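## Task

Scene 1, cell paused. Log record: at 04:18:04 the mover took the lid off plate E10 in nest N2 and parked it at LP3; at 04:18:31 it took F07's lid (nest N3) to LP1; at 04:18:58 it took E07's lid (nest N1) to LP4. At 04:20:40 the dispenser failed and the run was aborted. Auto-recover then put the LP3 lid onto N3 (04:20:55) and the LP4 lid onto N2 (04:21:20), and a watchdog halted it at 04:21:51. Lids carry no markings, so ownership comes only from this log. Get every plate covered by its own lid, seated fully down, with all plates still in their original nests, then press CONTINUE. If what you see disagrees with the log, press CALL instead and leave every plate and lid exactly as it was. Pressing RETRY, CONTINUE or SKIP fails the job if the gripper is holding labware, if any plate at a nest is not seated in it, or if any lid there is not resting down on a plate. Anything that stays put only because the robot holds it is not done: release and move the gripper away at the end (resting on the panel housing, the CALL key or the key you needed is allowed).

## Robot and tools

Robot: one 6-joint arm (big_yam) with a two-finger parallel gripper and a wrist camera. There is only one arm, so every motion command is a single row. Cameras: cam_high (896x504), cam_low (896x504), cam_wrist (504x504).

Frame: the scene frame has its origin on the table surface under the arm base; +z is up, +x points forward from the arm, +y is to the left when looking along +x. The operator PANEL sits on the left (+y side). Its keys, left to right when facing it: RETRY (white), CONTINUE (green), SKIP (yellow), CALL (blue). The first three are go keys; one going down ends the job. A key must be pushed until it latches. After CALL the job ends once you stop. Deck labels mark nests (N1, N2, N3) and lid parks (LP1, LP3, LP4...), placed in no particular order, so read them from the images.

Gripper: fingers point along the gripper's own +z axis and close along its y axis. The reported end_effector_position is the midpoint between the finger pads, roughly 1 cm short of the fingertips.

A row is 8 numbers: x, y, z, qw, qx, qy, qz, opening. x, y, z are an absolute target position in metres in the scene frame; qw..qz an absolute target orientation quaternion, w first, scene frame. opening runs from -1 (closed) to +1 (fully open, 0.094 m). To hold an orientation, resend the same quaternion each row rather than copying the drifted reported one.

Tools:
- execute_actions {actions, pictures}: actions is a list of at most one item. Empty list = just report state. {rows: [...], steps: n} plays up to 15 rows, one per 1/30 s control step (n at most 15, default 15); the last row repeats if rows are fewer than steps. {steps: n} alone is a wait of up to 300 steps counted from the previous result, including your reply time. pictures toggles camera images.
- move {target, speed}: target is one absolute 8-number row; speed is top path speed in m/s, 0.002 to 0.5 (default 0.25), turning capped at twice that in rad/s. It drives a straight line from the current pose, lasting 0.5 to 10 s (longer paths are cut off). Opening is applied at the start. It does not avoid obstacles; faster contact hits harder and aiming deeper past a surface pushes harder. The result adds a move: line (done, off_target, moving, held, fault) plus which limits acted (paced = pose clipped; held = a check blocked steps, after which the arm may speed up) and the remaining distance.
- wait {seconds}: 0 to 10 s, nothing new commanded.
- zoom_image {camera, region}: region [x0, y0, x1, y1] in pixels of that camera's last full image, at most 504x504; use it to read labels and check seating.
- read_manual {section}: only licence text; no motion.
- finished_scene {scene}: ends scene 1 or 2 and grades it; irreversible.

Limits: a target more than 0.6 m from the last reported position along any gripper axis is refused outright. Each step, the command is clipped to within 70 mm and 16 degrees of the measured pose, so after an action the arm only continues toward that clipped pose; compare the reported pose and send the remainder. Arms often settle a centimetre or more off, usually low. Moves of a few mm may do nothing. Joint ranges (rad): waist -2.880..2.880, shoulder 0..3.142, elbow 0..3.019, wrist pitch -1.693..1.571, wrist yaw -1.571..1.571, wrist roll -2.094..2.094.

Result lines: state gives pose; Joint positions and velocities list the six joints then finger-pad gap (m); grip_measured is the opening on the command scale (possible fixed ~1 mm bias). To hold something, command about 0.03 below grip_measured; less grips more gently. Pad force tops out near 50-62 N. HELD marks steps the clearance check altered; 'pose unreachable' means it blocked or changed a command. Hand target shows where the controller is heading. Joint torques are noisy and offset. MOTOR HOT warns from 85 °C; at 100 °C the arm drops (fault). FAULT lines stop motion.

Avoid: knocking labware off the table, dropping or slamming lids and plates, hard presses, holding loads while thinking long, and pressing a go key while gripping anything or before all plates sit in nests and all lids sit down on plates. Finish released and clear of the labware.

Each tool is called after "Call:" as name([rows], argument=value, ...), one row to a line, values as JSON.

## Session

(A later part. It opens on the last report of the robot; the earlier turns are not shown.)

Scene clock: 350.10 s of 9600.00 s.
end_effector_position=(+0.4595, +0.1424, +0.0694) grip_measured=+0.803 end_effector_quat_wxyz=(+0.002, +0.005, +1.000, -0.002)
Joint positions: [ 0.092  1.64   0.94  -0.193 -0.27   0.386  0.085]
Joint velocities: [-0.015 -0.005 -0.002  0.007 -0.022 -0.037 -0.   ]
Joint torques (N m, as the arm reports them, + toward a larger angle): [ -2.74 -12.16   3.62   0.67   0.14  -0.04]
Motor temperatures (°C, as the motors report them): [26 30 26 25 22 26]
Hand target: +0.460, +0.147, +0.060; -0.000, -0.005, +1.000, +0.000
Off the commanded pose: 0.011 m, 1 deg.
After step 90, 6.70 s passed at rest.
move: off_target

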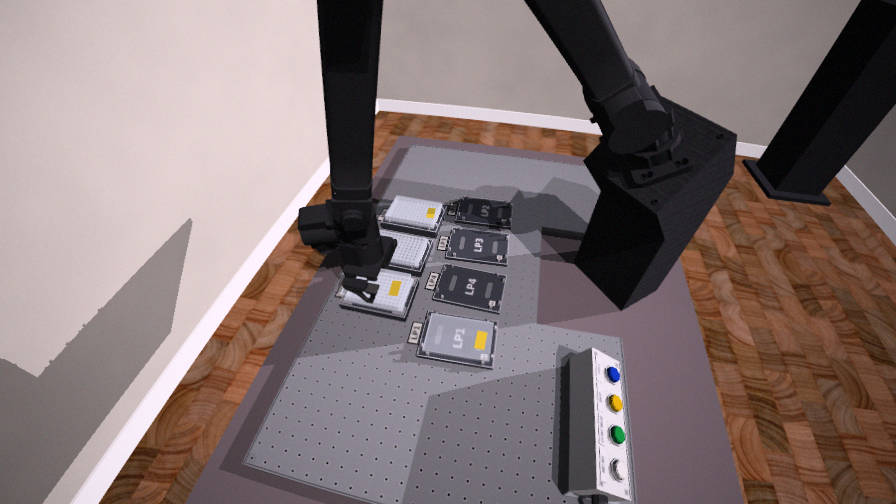

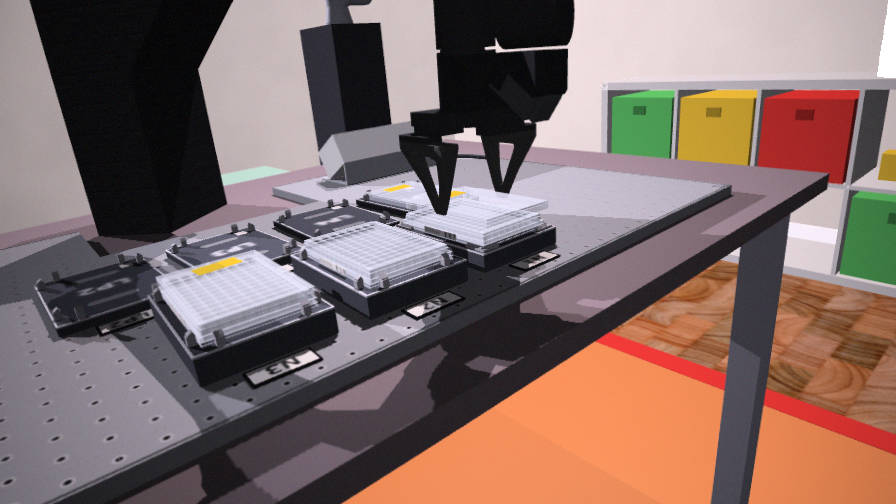

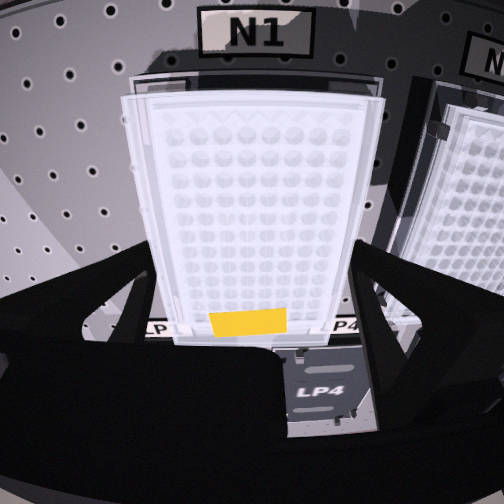

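Call:
move(target=[0.456, 0.141, 0.097, 0, 0.004, 1, 0, 0.795], speed=0.03)

Call:
move(target=[0.458, 0.146, 0.060, 0, 0.004, 1, 0, 0.795], speed=0.02)

Call:
zoom_image(camera="cam_wrist", region=[100, 50, 410, 360])

Scene clock: 366.23 s of 9600.00 s.
end_effector_position=(+0.4545, +0.1442, +0.0888) grip_measured=+0.803 end_effector_quat_wxyz=(-0.002, +0.004, +1.000, +0.002)
Joint positions: [ 0.084  1.583  0.912 -0.227 -0.285  0.378  0.085]
Joint velocities: [-0.015 -0.015  0.002 -0.012  0.037 -0.095  0.001]
Joint torques (N m, as the arm reports them, + toward a larger angle): [ -3.96 -16.18   1.61  -0.23  -0.11  -0.08]
Motor temperatures (°C, as the motors report them): [26 30 26 25 22 26]
Hand target: +0.456, +0.141, +0.097; +0.000, +0.004, +1.000, -0.000
Off the commanded pose: 0.009 m, 0 deg.
After step 90, 11.90 s passed at rest.
move: done

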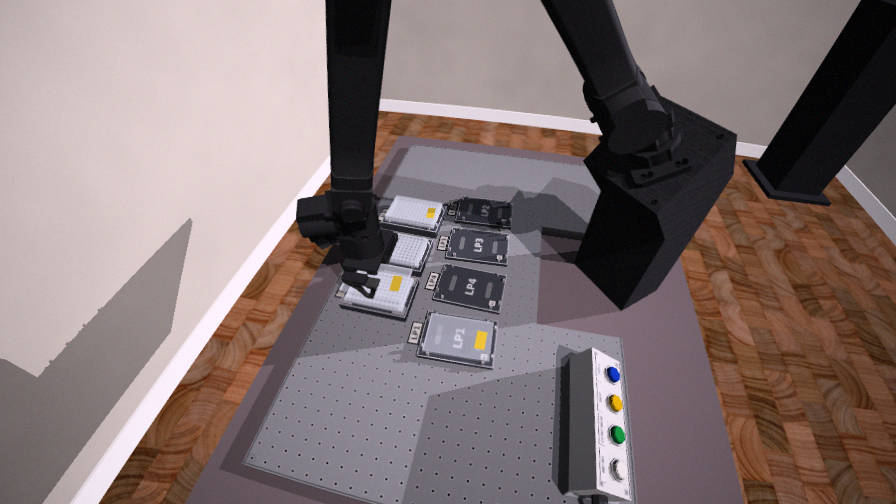

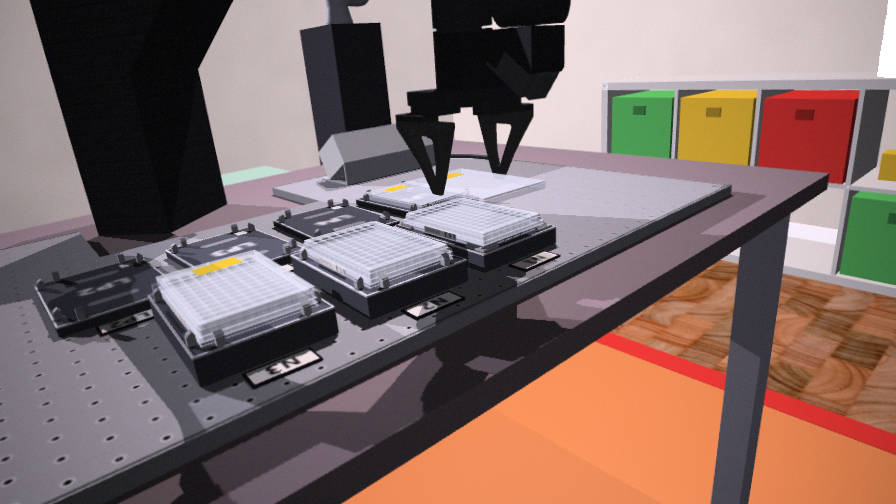

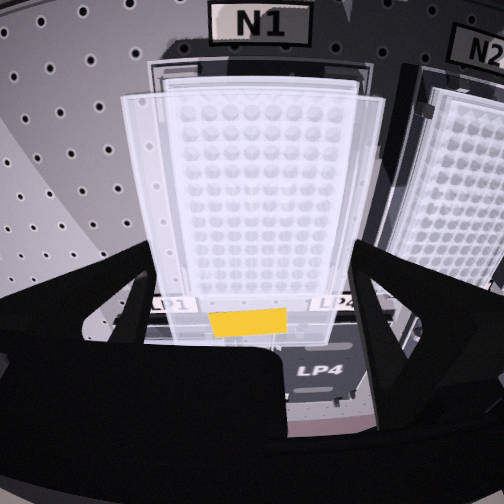

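Scene clock: 367.93 s of 9600.00 s.
end_effector_position=(+0.4557, +0.1405, +0.0687) grip_measured=+0.803 end_effector_quat_wxyz=(-0.002, +0.005, +1.000, -0.003)
Joint positions: [ 0.092  1.64   0.934 -0.193 -0.27   0.384  0.085]
Joint velocities: [-0.005 -0.015 -0.012 -0.012 -0.022 -0.037  0.   ]
Joint torques (N m, as the arm reports them, + toward a larger angle): [ -2.51 -12.26   3.49   0.98   0.13   0.16]
Motor temperatures (°C, as the motors report them): [26 30 26 25 22 26]
Hand target: +0.458, +0.146, +0.060; +0.000, +0.004, +1.000, +0.000
Off the commanded pose: 0.011 m, 0 deg.
move: off_target

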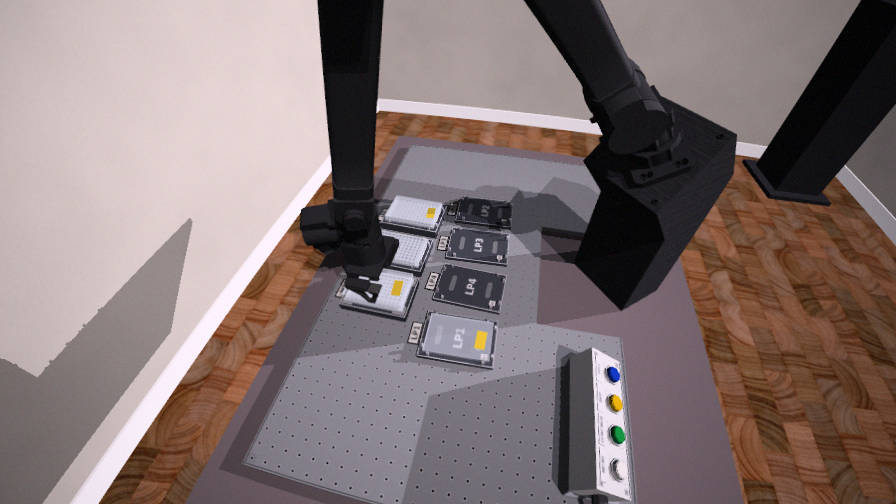

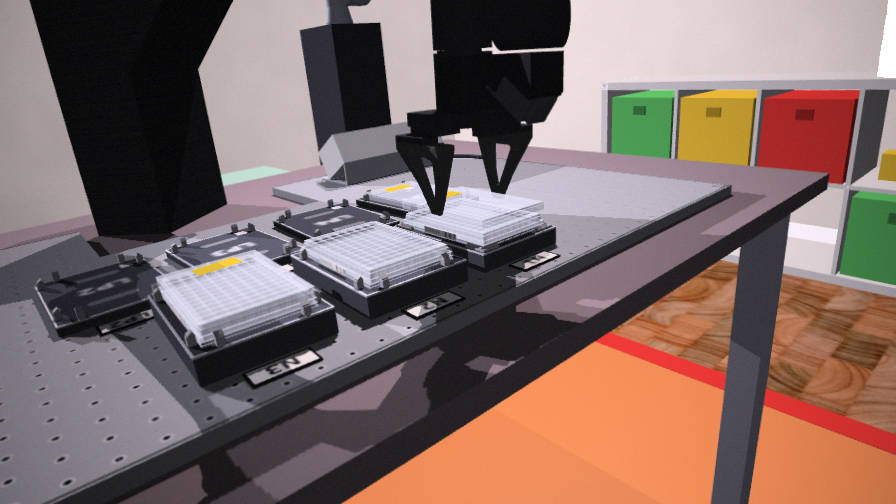

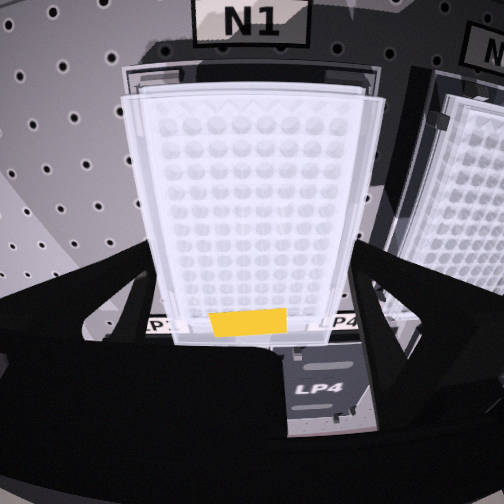

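Region (100, 50, 410, 360) of cam_wrist's 504x504 image, scaled by 1.626, with more detail than that image has.

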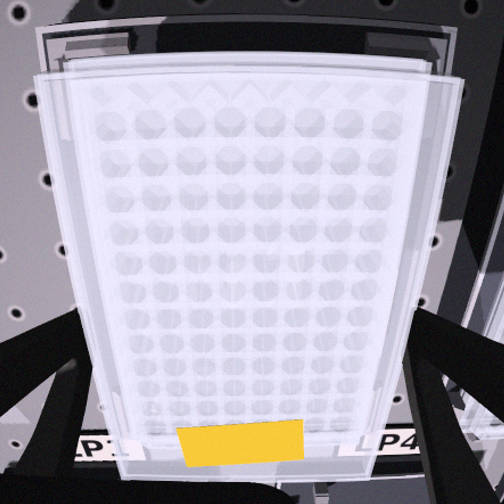

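Call:
move(target=[0.4585, 0.1465, 0.050, 0, 0.004, 1, 0, 0.795], speed=0.012)

Call:
zoom_image(camera="cam_low", region=[395, 170, 565, 280])

Scene clock: 382.07 s of 9600.00 s.
end_effector_position=(+0.4565, +0.1407, +0.0591) grip_measured=+0.803 end_effector_quat_wxyz=(-0.001, +0.005, +1.000, -0.004)
Joint positions: [ 0.097  1.667  0.946 -0.178 -0.266  0.389  0.085]
Joint velocities: [-0.005 -0.024 -0.002 -0.002  0.037  0.007  0.001]
Joint torques (N m, as the arm reports them, + toward a larger angle): [ -3.12 -12.5    3.21   0.97   0.1    0.12]
Motor temperatures (°C, as the motors report them): [26 30 26 25 22 26]
Hand target: +0.458, +0.147, +0.050; -0.000, +0.004, +1.000, +0.000
Off the commanded pose: 0.011 m, 0 deg.
After step 90, 9.27 s passed at rest.
move: off_target

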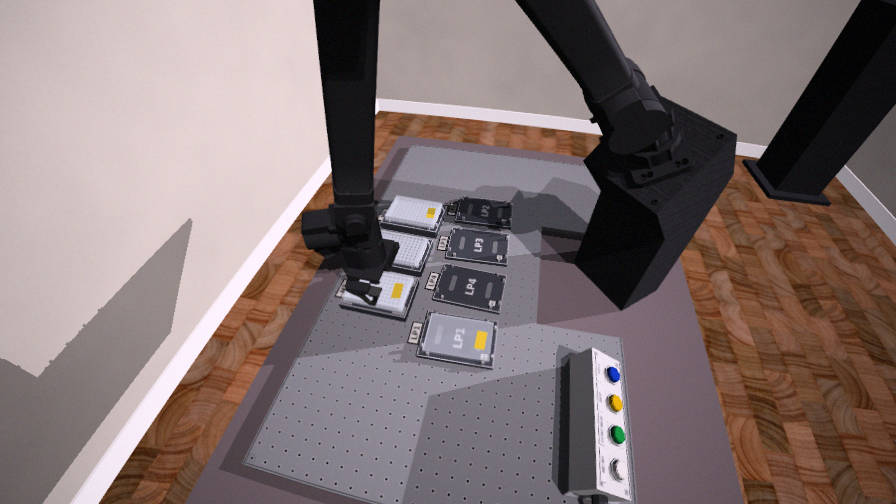

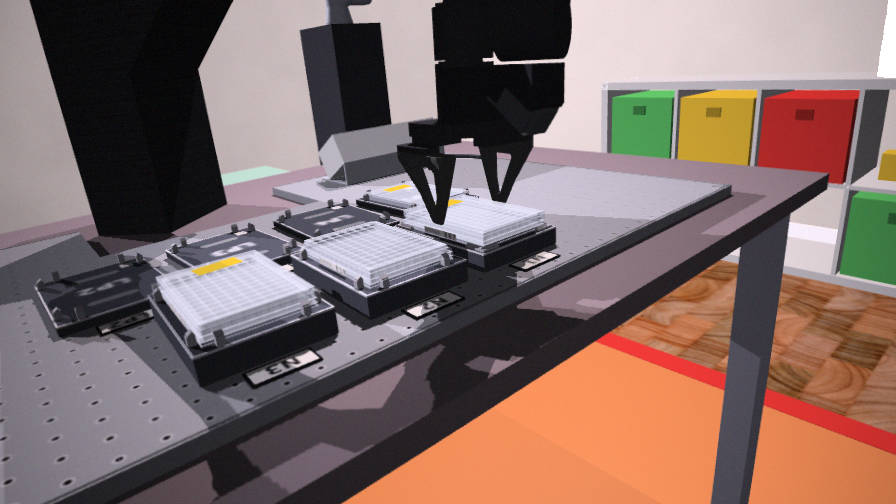

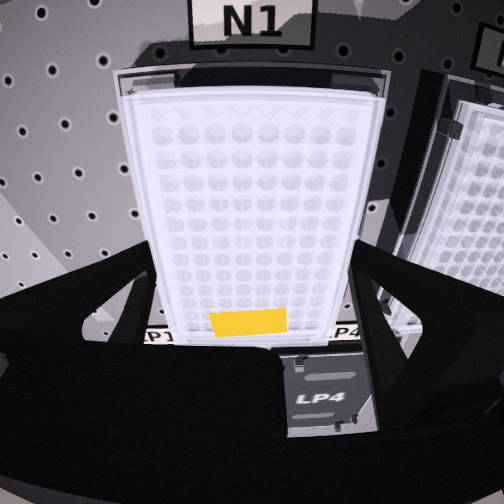

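Region (395, 170, 565, 280) of cam_low's 896x504 image, scaled by 2.965, with more detail than that image has; it fills the top 326 rows of this view, and the rest is white.

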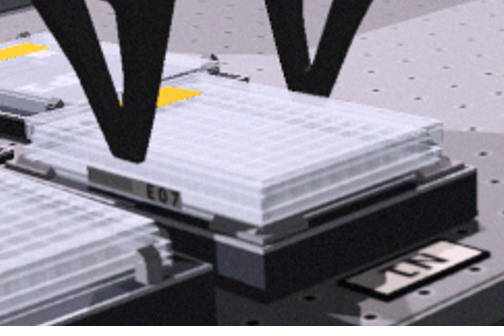

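Call:
execute_actions([
  {"rows": [[0.4585, 0.1465, 0.050, 0, 0.004, 1, 0, 1]], "steps": 12},
], pictures=false)

Call:
move(target=[0.458, 0.138, 0.10, 0, 0.004, 1, 0, 1], speed=0.05)

Call:
move(target=[0.46, -0.112, 0.10, 0, 0.022, 1, 0, 1], speed=0.2)

Scene clock: 393.33 s of 9600.00 s.
end_effector_position=(+0.4565, +0.1407, +0.0591) grip_measured=+1.000 end_effector_quat_wxyz=(-0.001, +0.005, +1.000, -0.004)
Joint positions: [ 0.097  1.667  0.946 -0.178 -0.266  0.389  0.094]
Joint velocities: [ 0.015 -0.015 -0.002  0.002  0.007  0.022  0.   ]
Joint torques (N m, as the arm reports them, + toward a larger angle): [ -2.58 -13.     3.29   1.01   0.12   0.14]
Motor temperatures (°C, as the motors report them): [26 30 26 25 22 26]
Hand target: +0.458, +0.147, +0.050; -0.000, +0.004, +1.000, +0.000
Off the commanded pose: 0.011 m, 0 deg.
Steps of this call (steps 1 to 90: nothing new was sent; then 7.87 s passed at rest; steps 91 to 102: all 12 steps of this action). Readings (end_effector_position):
91: (+0.4565, +0.1407, +0.0591)
92: (+0.4565, +0.1407, +0.0591)
94: (+0.4565, +0.1407, +0.0591)
98: (+0.4565, +0.1407, +0.0591)
102: the state above

Scene clock: 394.73 s of 9600.00 s.
end_effector_position=(+0.4575, +0.1413, +0.0930) grip_measured=+1.000 end_effector_quat_wxyz=(-0.000, +0.004, +1.000, +0.002)
Joint positions: [ 0.073  1.576  0.913 -0.235 -0.291  0.37   0.094]
Joint velocities: [-0.005  0.015 -0.022 -0.012  0.066  0.007  0.   ]
Joint torques (N m, as the arm reports them, + toward a larger angle): [ -3.69 -16.16   1.64  -0.08  -0.11  -0.14]
Motor temperatures (°C, as the motors report them): [26 30 26 25 22 26]
Hand target: +0.458, +0.137, +0.100; -0.000, +0.004, +1.000, -0.000
Off the commanded pose: 0.008 m, 0 deg.
move: done

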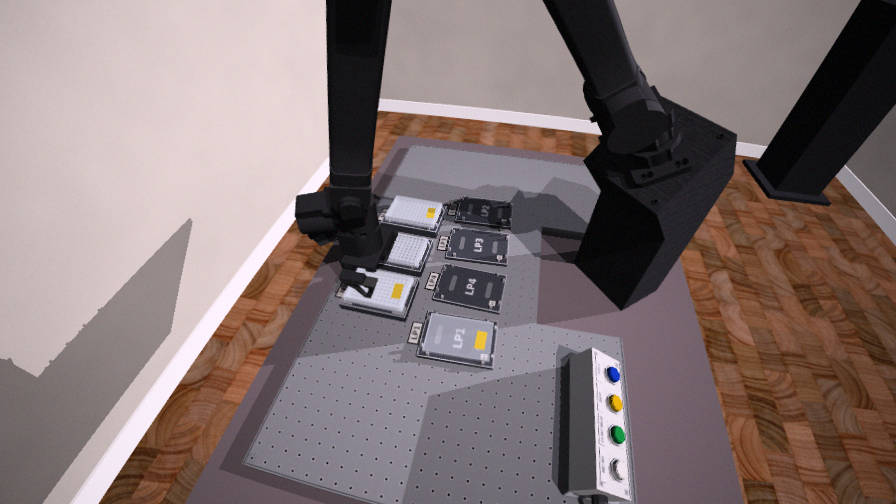

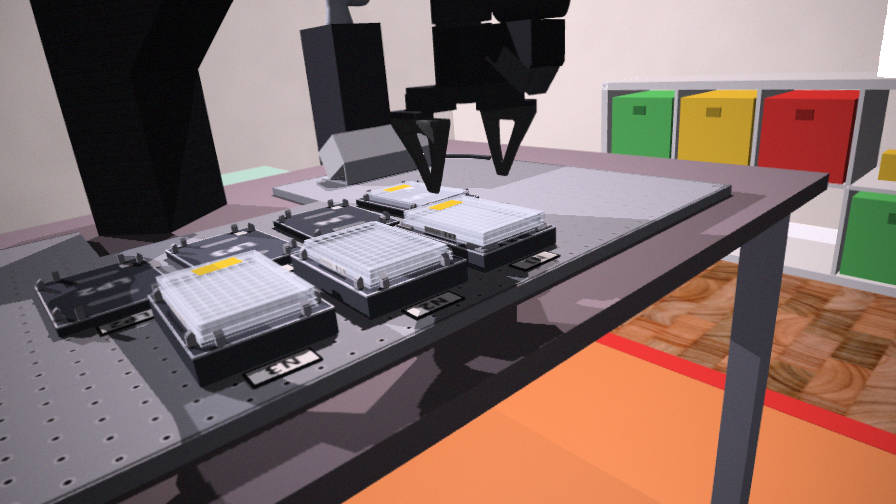

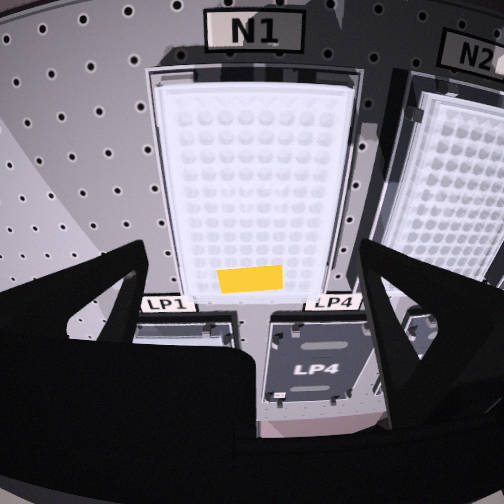

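Scene clock: 396.50 s of 9600.00 s.
end_effector_position=(+0.4649, -0.1116, +0.1024) grip_measured=+1.000 end_effector_quat_wxyz=(+0.008, +0.024, +1.000, -0.005)
Joint positions: [-0.437  1.844  0.969 -0.205 -0.56  -0.053  0.094]
Joint velocities: [-0.005 -0.015 -0.007 -0.002  0.022  0.007  0.   ]
Joint torques (N m, as the arm reports them, + toward a larger angle): [ -7.   -10.6    3.68  -0.01  -0.12  -0.02]
Motor temperatures (°C, as the motors report them): [26 30 26 25 22 26]
Hand target: +0.465, -0.113, +0.098; +0.002, +0.020, +1.000, -0.003
Off the commanded pose: 0.005 m, 1 deg.
move: done

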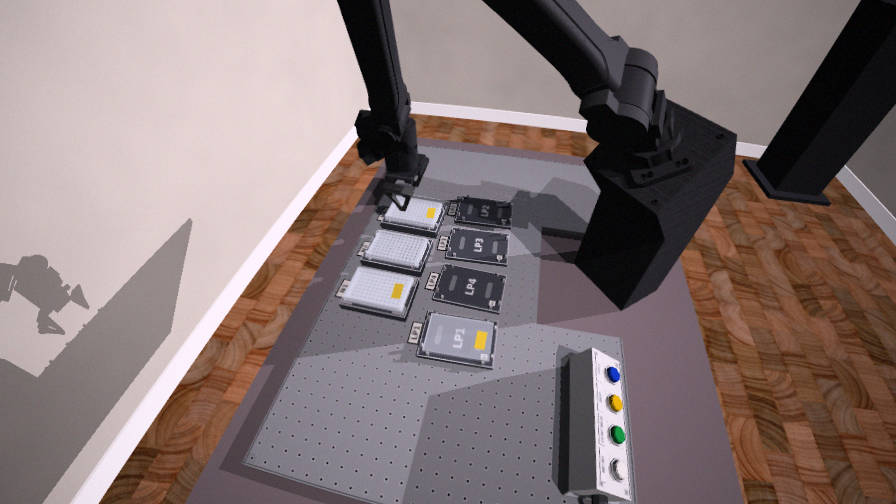

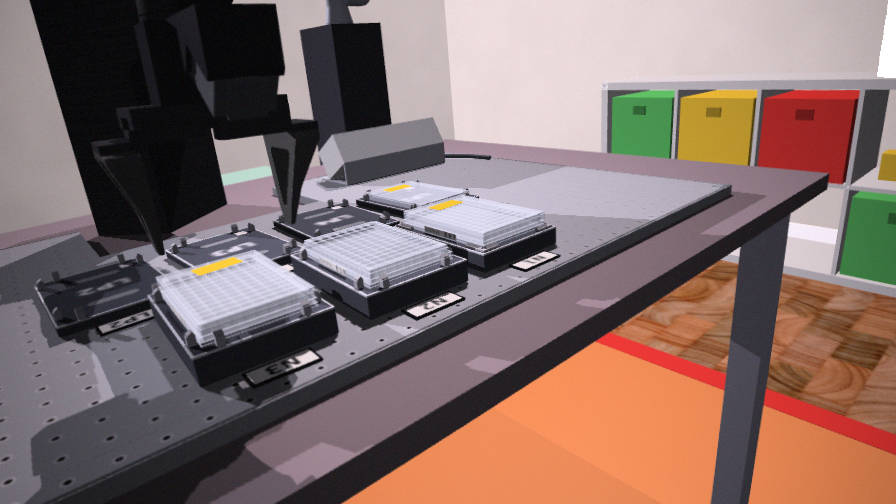

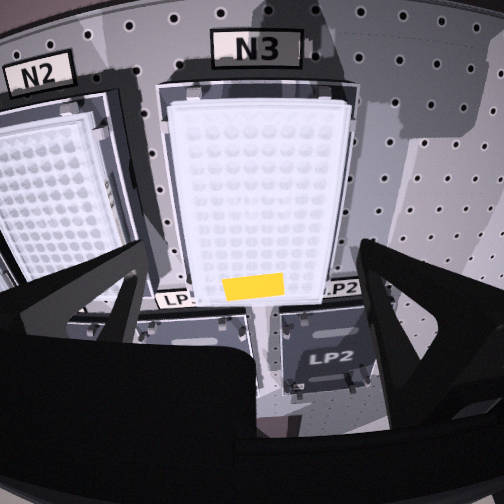

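Call:
move(target=[0.459, -0.1115, 0.066, 0, 0.016, 1, 0, 1], speed=0.03)

Scene clock: 411.77 s of 9600.00 s.
end_effector_position=(+0.4569, -0.1145, +0.0763) grip_measured=+1.000 end_effector_quat_wxyz=(+0.000, +0.019, +1.000, -0.002)
Joint positions: [-0.415  1.909  0.983 -0.16  -0.554 -0.048  0.094]
Joint velocities: [ 0.015  0.005 -0.007  0.007  0.051  0.007  0.   ]
Joint torques (N m, as the arm reports them, + toward a larger angle): [-6.13 -9.94  2.81  0.94  0.08  0.17]
Motor temperatures (°C, as the motors report them): [26 30 26 25 22 26]
Hand target: +0.459, -0.111, +0.066; -0.000, +0.016, +1.000, +0.000
Off the commanded pose: 0.011 m, 0 deg.
After step 90, 10.73 s passed at rest.
move: off_target

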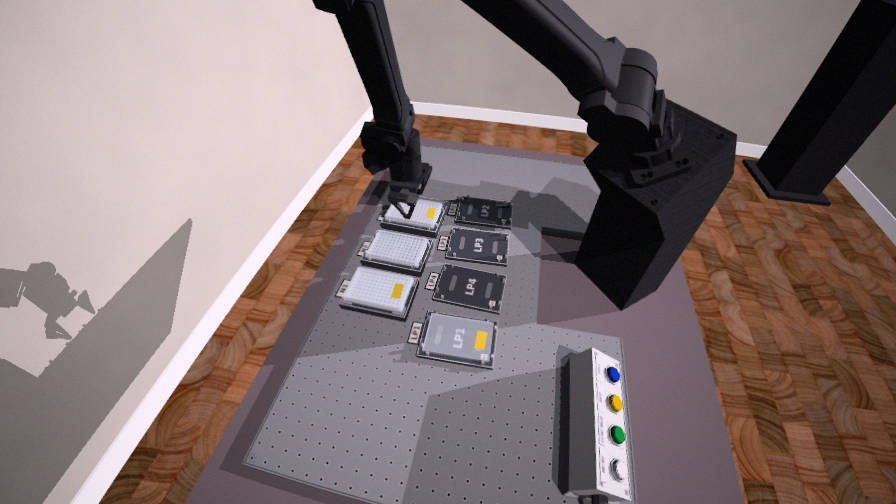

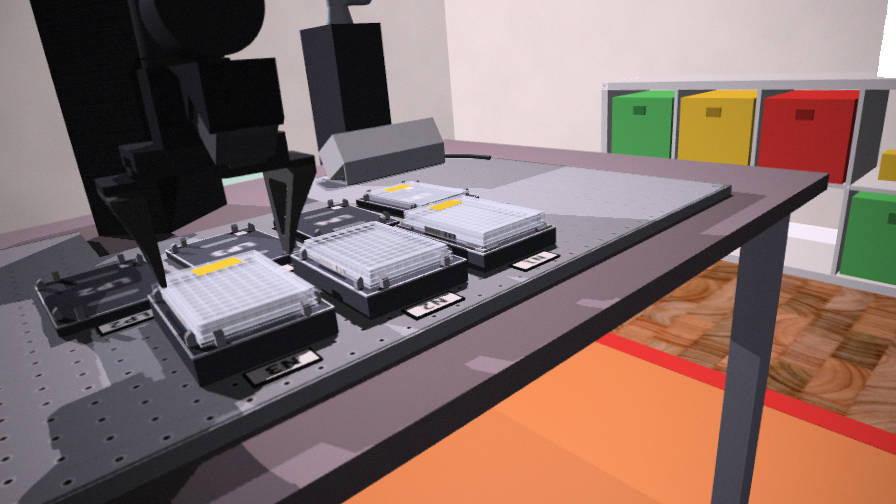

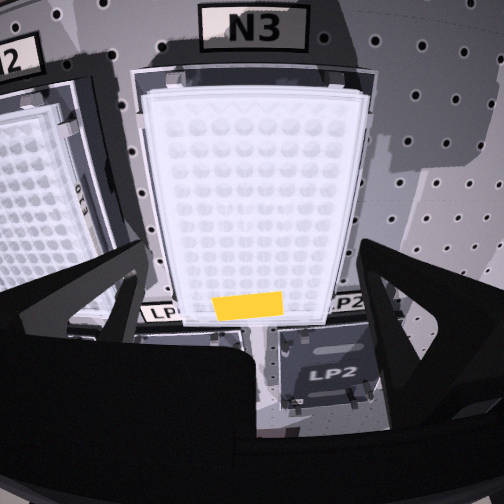

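Call:
move(target=[0.459, -0.1125, 0.0495, 0, 0.016, 1, 0, 1], speed=0.02)

Scene clock: 424.13 s of 9600.00 s.
end_effector_position=(+0.4581, -0.1157, +0.0604) grip_measured=+1.000 end_effector_quat_wxyz=(+0.001, +0.019, +1.000, -0.003)
Joint positions: [-0.4    1.948  1.002 -0.129 -0.546 -0.032  0.094]
Joint velocities: [-0.005 -0.015 -0.002 -0.002 -0.051 -0.037  0.   ]
Joint torques (N m, as the arm reports them, + toward a larger angle): [ -6.42 -10.43   2.61   0.93   0.1    0.18]
Motor temperatures (°C, as the motors report them): [26 30 26 25 22 26]
Hand target: +0.459, -0.112, +0.050; -0.000, +0.016, +1.000, +0.000
Off the commanded pose: 0.011 m, 0 deg.
After step 90, 7.77 s passed at rest.
move: off_target

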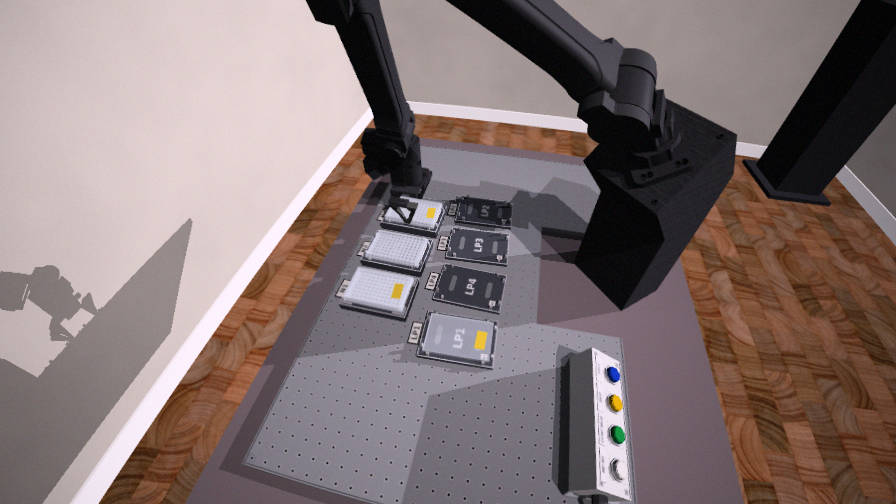

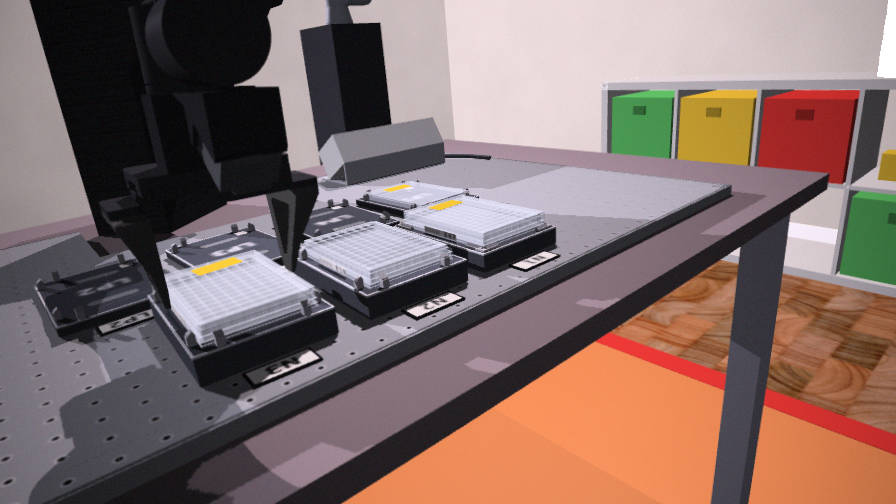

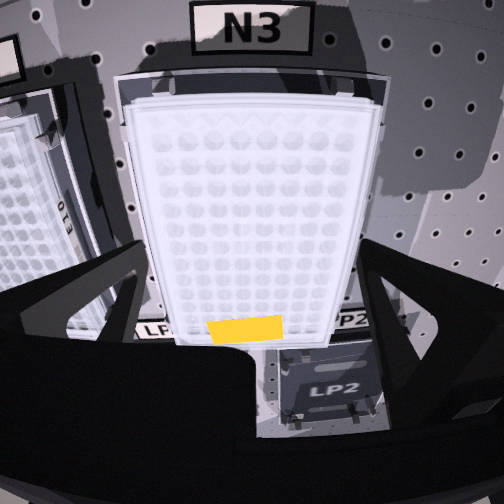

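Call:
execute_actions([
  {"rows": [[0.459, -0.1125, 0.0495, 0, 0.016, 1, 0, 0.795]], "steps": 15},
])

Call:
zoom_image(camera="cam_low", region=[130, 220, 340, 370])

Scene clock: 432.80 s of 9600.00 s.
end_effector_position=(+0.4581, -0.1157, +0.0604) grip_measured=+0.806 end_effector_quat_wxyz=(+0.001, +0.019, +1.000, -0.003)
Joint positions: [-0.4    1.948  1.002 -0.129 -0.546 -0.032  0.085]
Joint velocities: [-0.005  0.005 -0.007  0.002 -0.007 -0.037 -0.   ]
Joint torques (N m, as the arm reports them, + toward a larger angle): [ -6.45 -10.89   2.58   0.97   0.08   0.16]
Motor temperatures (°C, as the motors report them): [26 30 26 25 22 26]
Hand target: +0.459, -0.112, +0.050; -0.000, +0.016, +1.000, +0.000
Off the commanded pose: 0.011 m, 0 deg.
Steps of this call (steps 1 to 90: nothing new was sent; then 5.17 s passed at rest; steps 91 to 105: all 15 steps of this action). Readings (end_effector_position):
91: (+0.4581, -0.1157, +0.0604)
92: (+0.4581, -0.1157, +0.0604)
94: (+0.4581, -0.1157, +0.0604)
98: (+0.4581, -0.1157, +0.0604)
105: the state above

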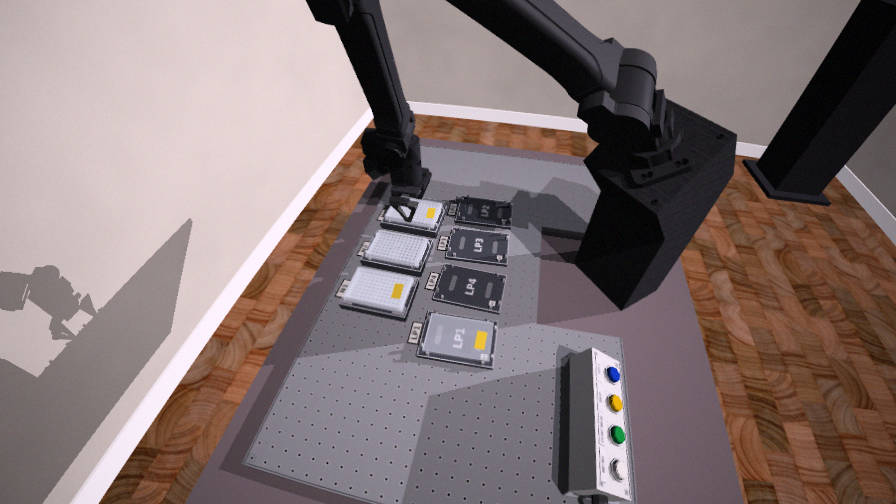

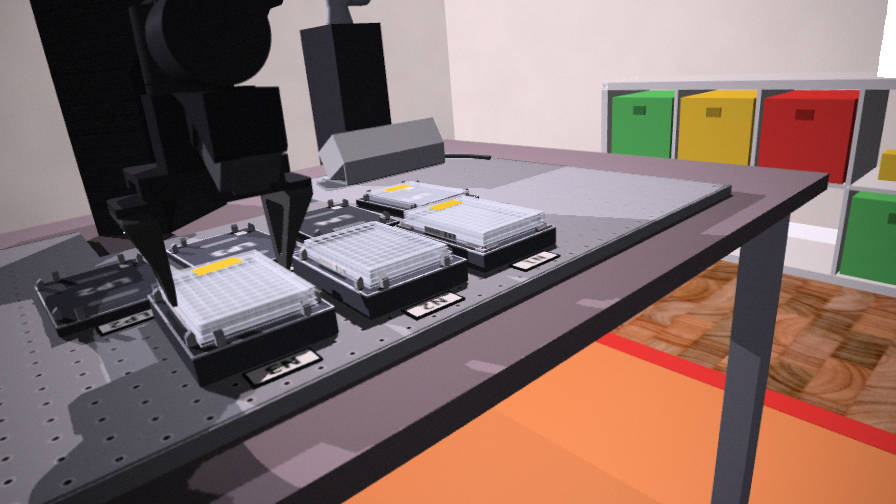

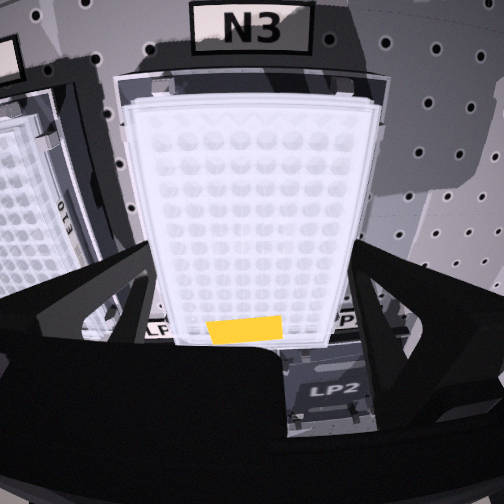

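Region (130, 220, 340, 370) of cam_low's 896x504 image, scaled by 2.400, with more detail than that image has; it fills the top 360 rows of this view, and the rest is white.

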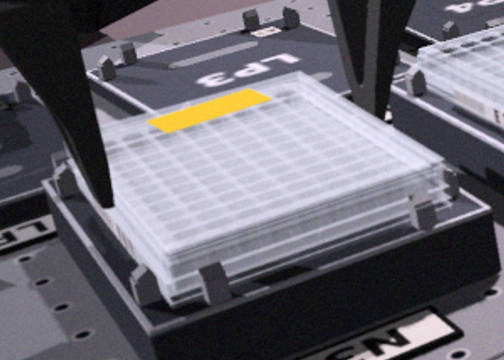

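Call:
move(target=[0.460, -0.1187, 0.080, 0, 0.018, 1, 0, 0.795], speed=0.015)

Call:
zoom_image(camera="cam_wrist", region=[100, 50, 410, 360])

Scene clock: 442.23 s of 9600.00 s.
end_effector_position=(+0.4586, -0.1158, +0.0698) grip_measured=+0.806 end_effector_quat_wxyz=(-0.003, +0.017, +1.000, +0.002)
Joint positions: [-0.413  1.93   1.002 -0.165 -0.561 -0.054  0.085]
Joint velocities: [-0.015  0.015 -0.002 -0.017  0.007 -0.095  0.001]
Joint torques (N m, as the arm reports them, + toward a larger angle): [ -8.55 -14.76   0.6   -0.09  -0.14  -0.09]
Motor temperatures (°C, as the motors report them): [26 30 26 25 22 26]
Hand target: +0.460, -0.119, +0.080; +0.000, +0.018, +1.000, -0.000
Off the commanded pose: 0.011 m, 0 deg.
After step 90, 4.87 s passed at rest.
move: off_target

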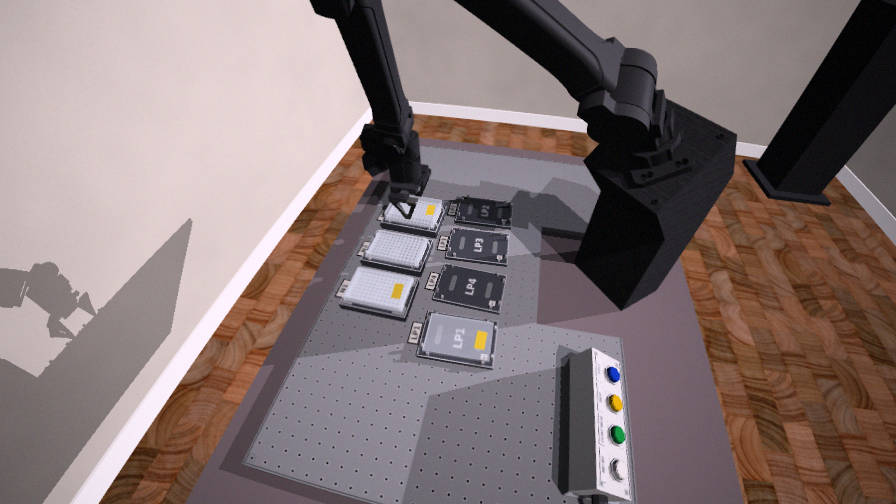

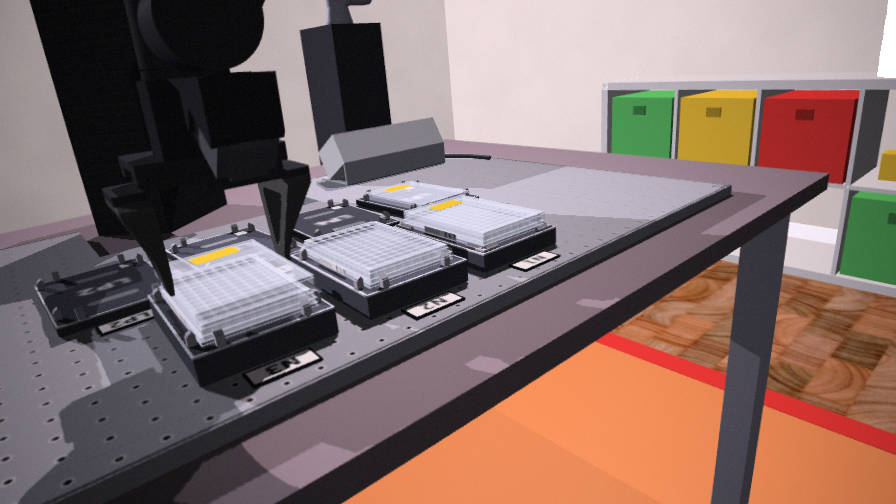

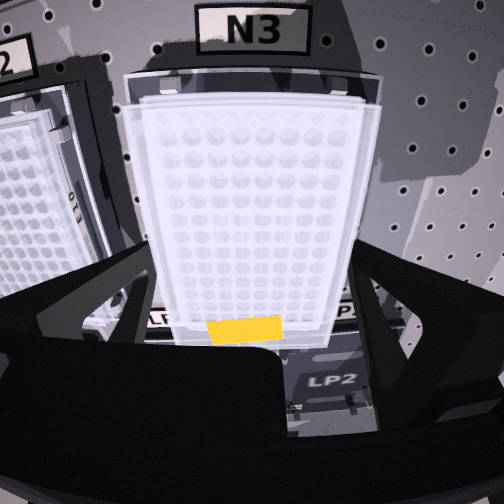

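Region (100, 50, 410, 360) of cam_wrist's 504x504 image, scaled by 1.626, with more detail than that image has.

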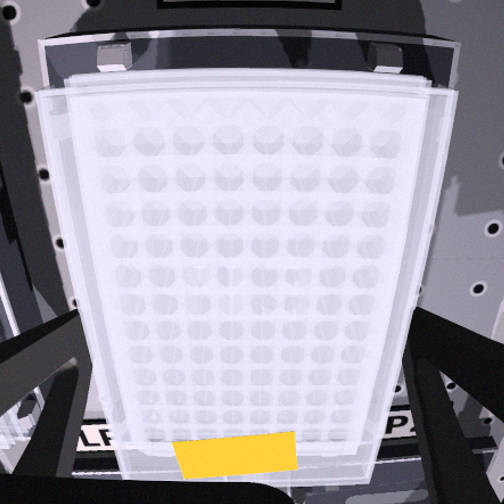

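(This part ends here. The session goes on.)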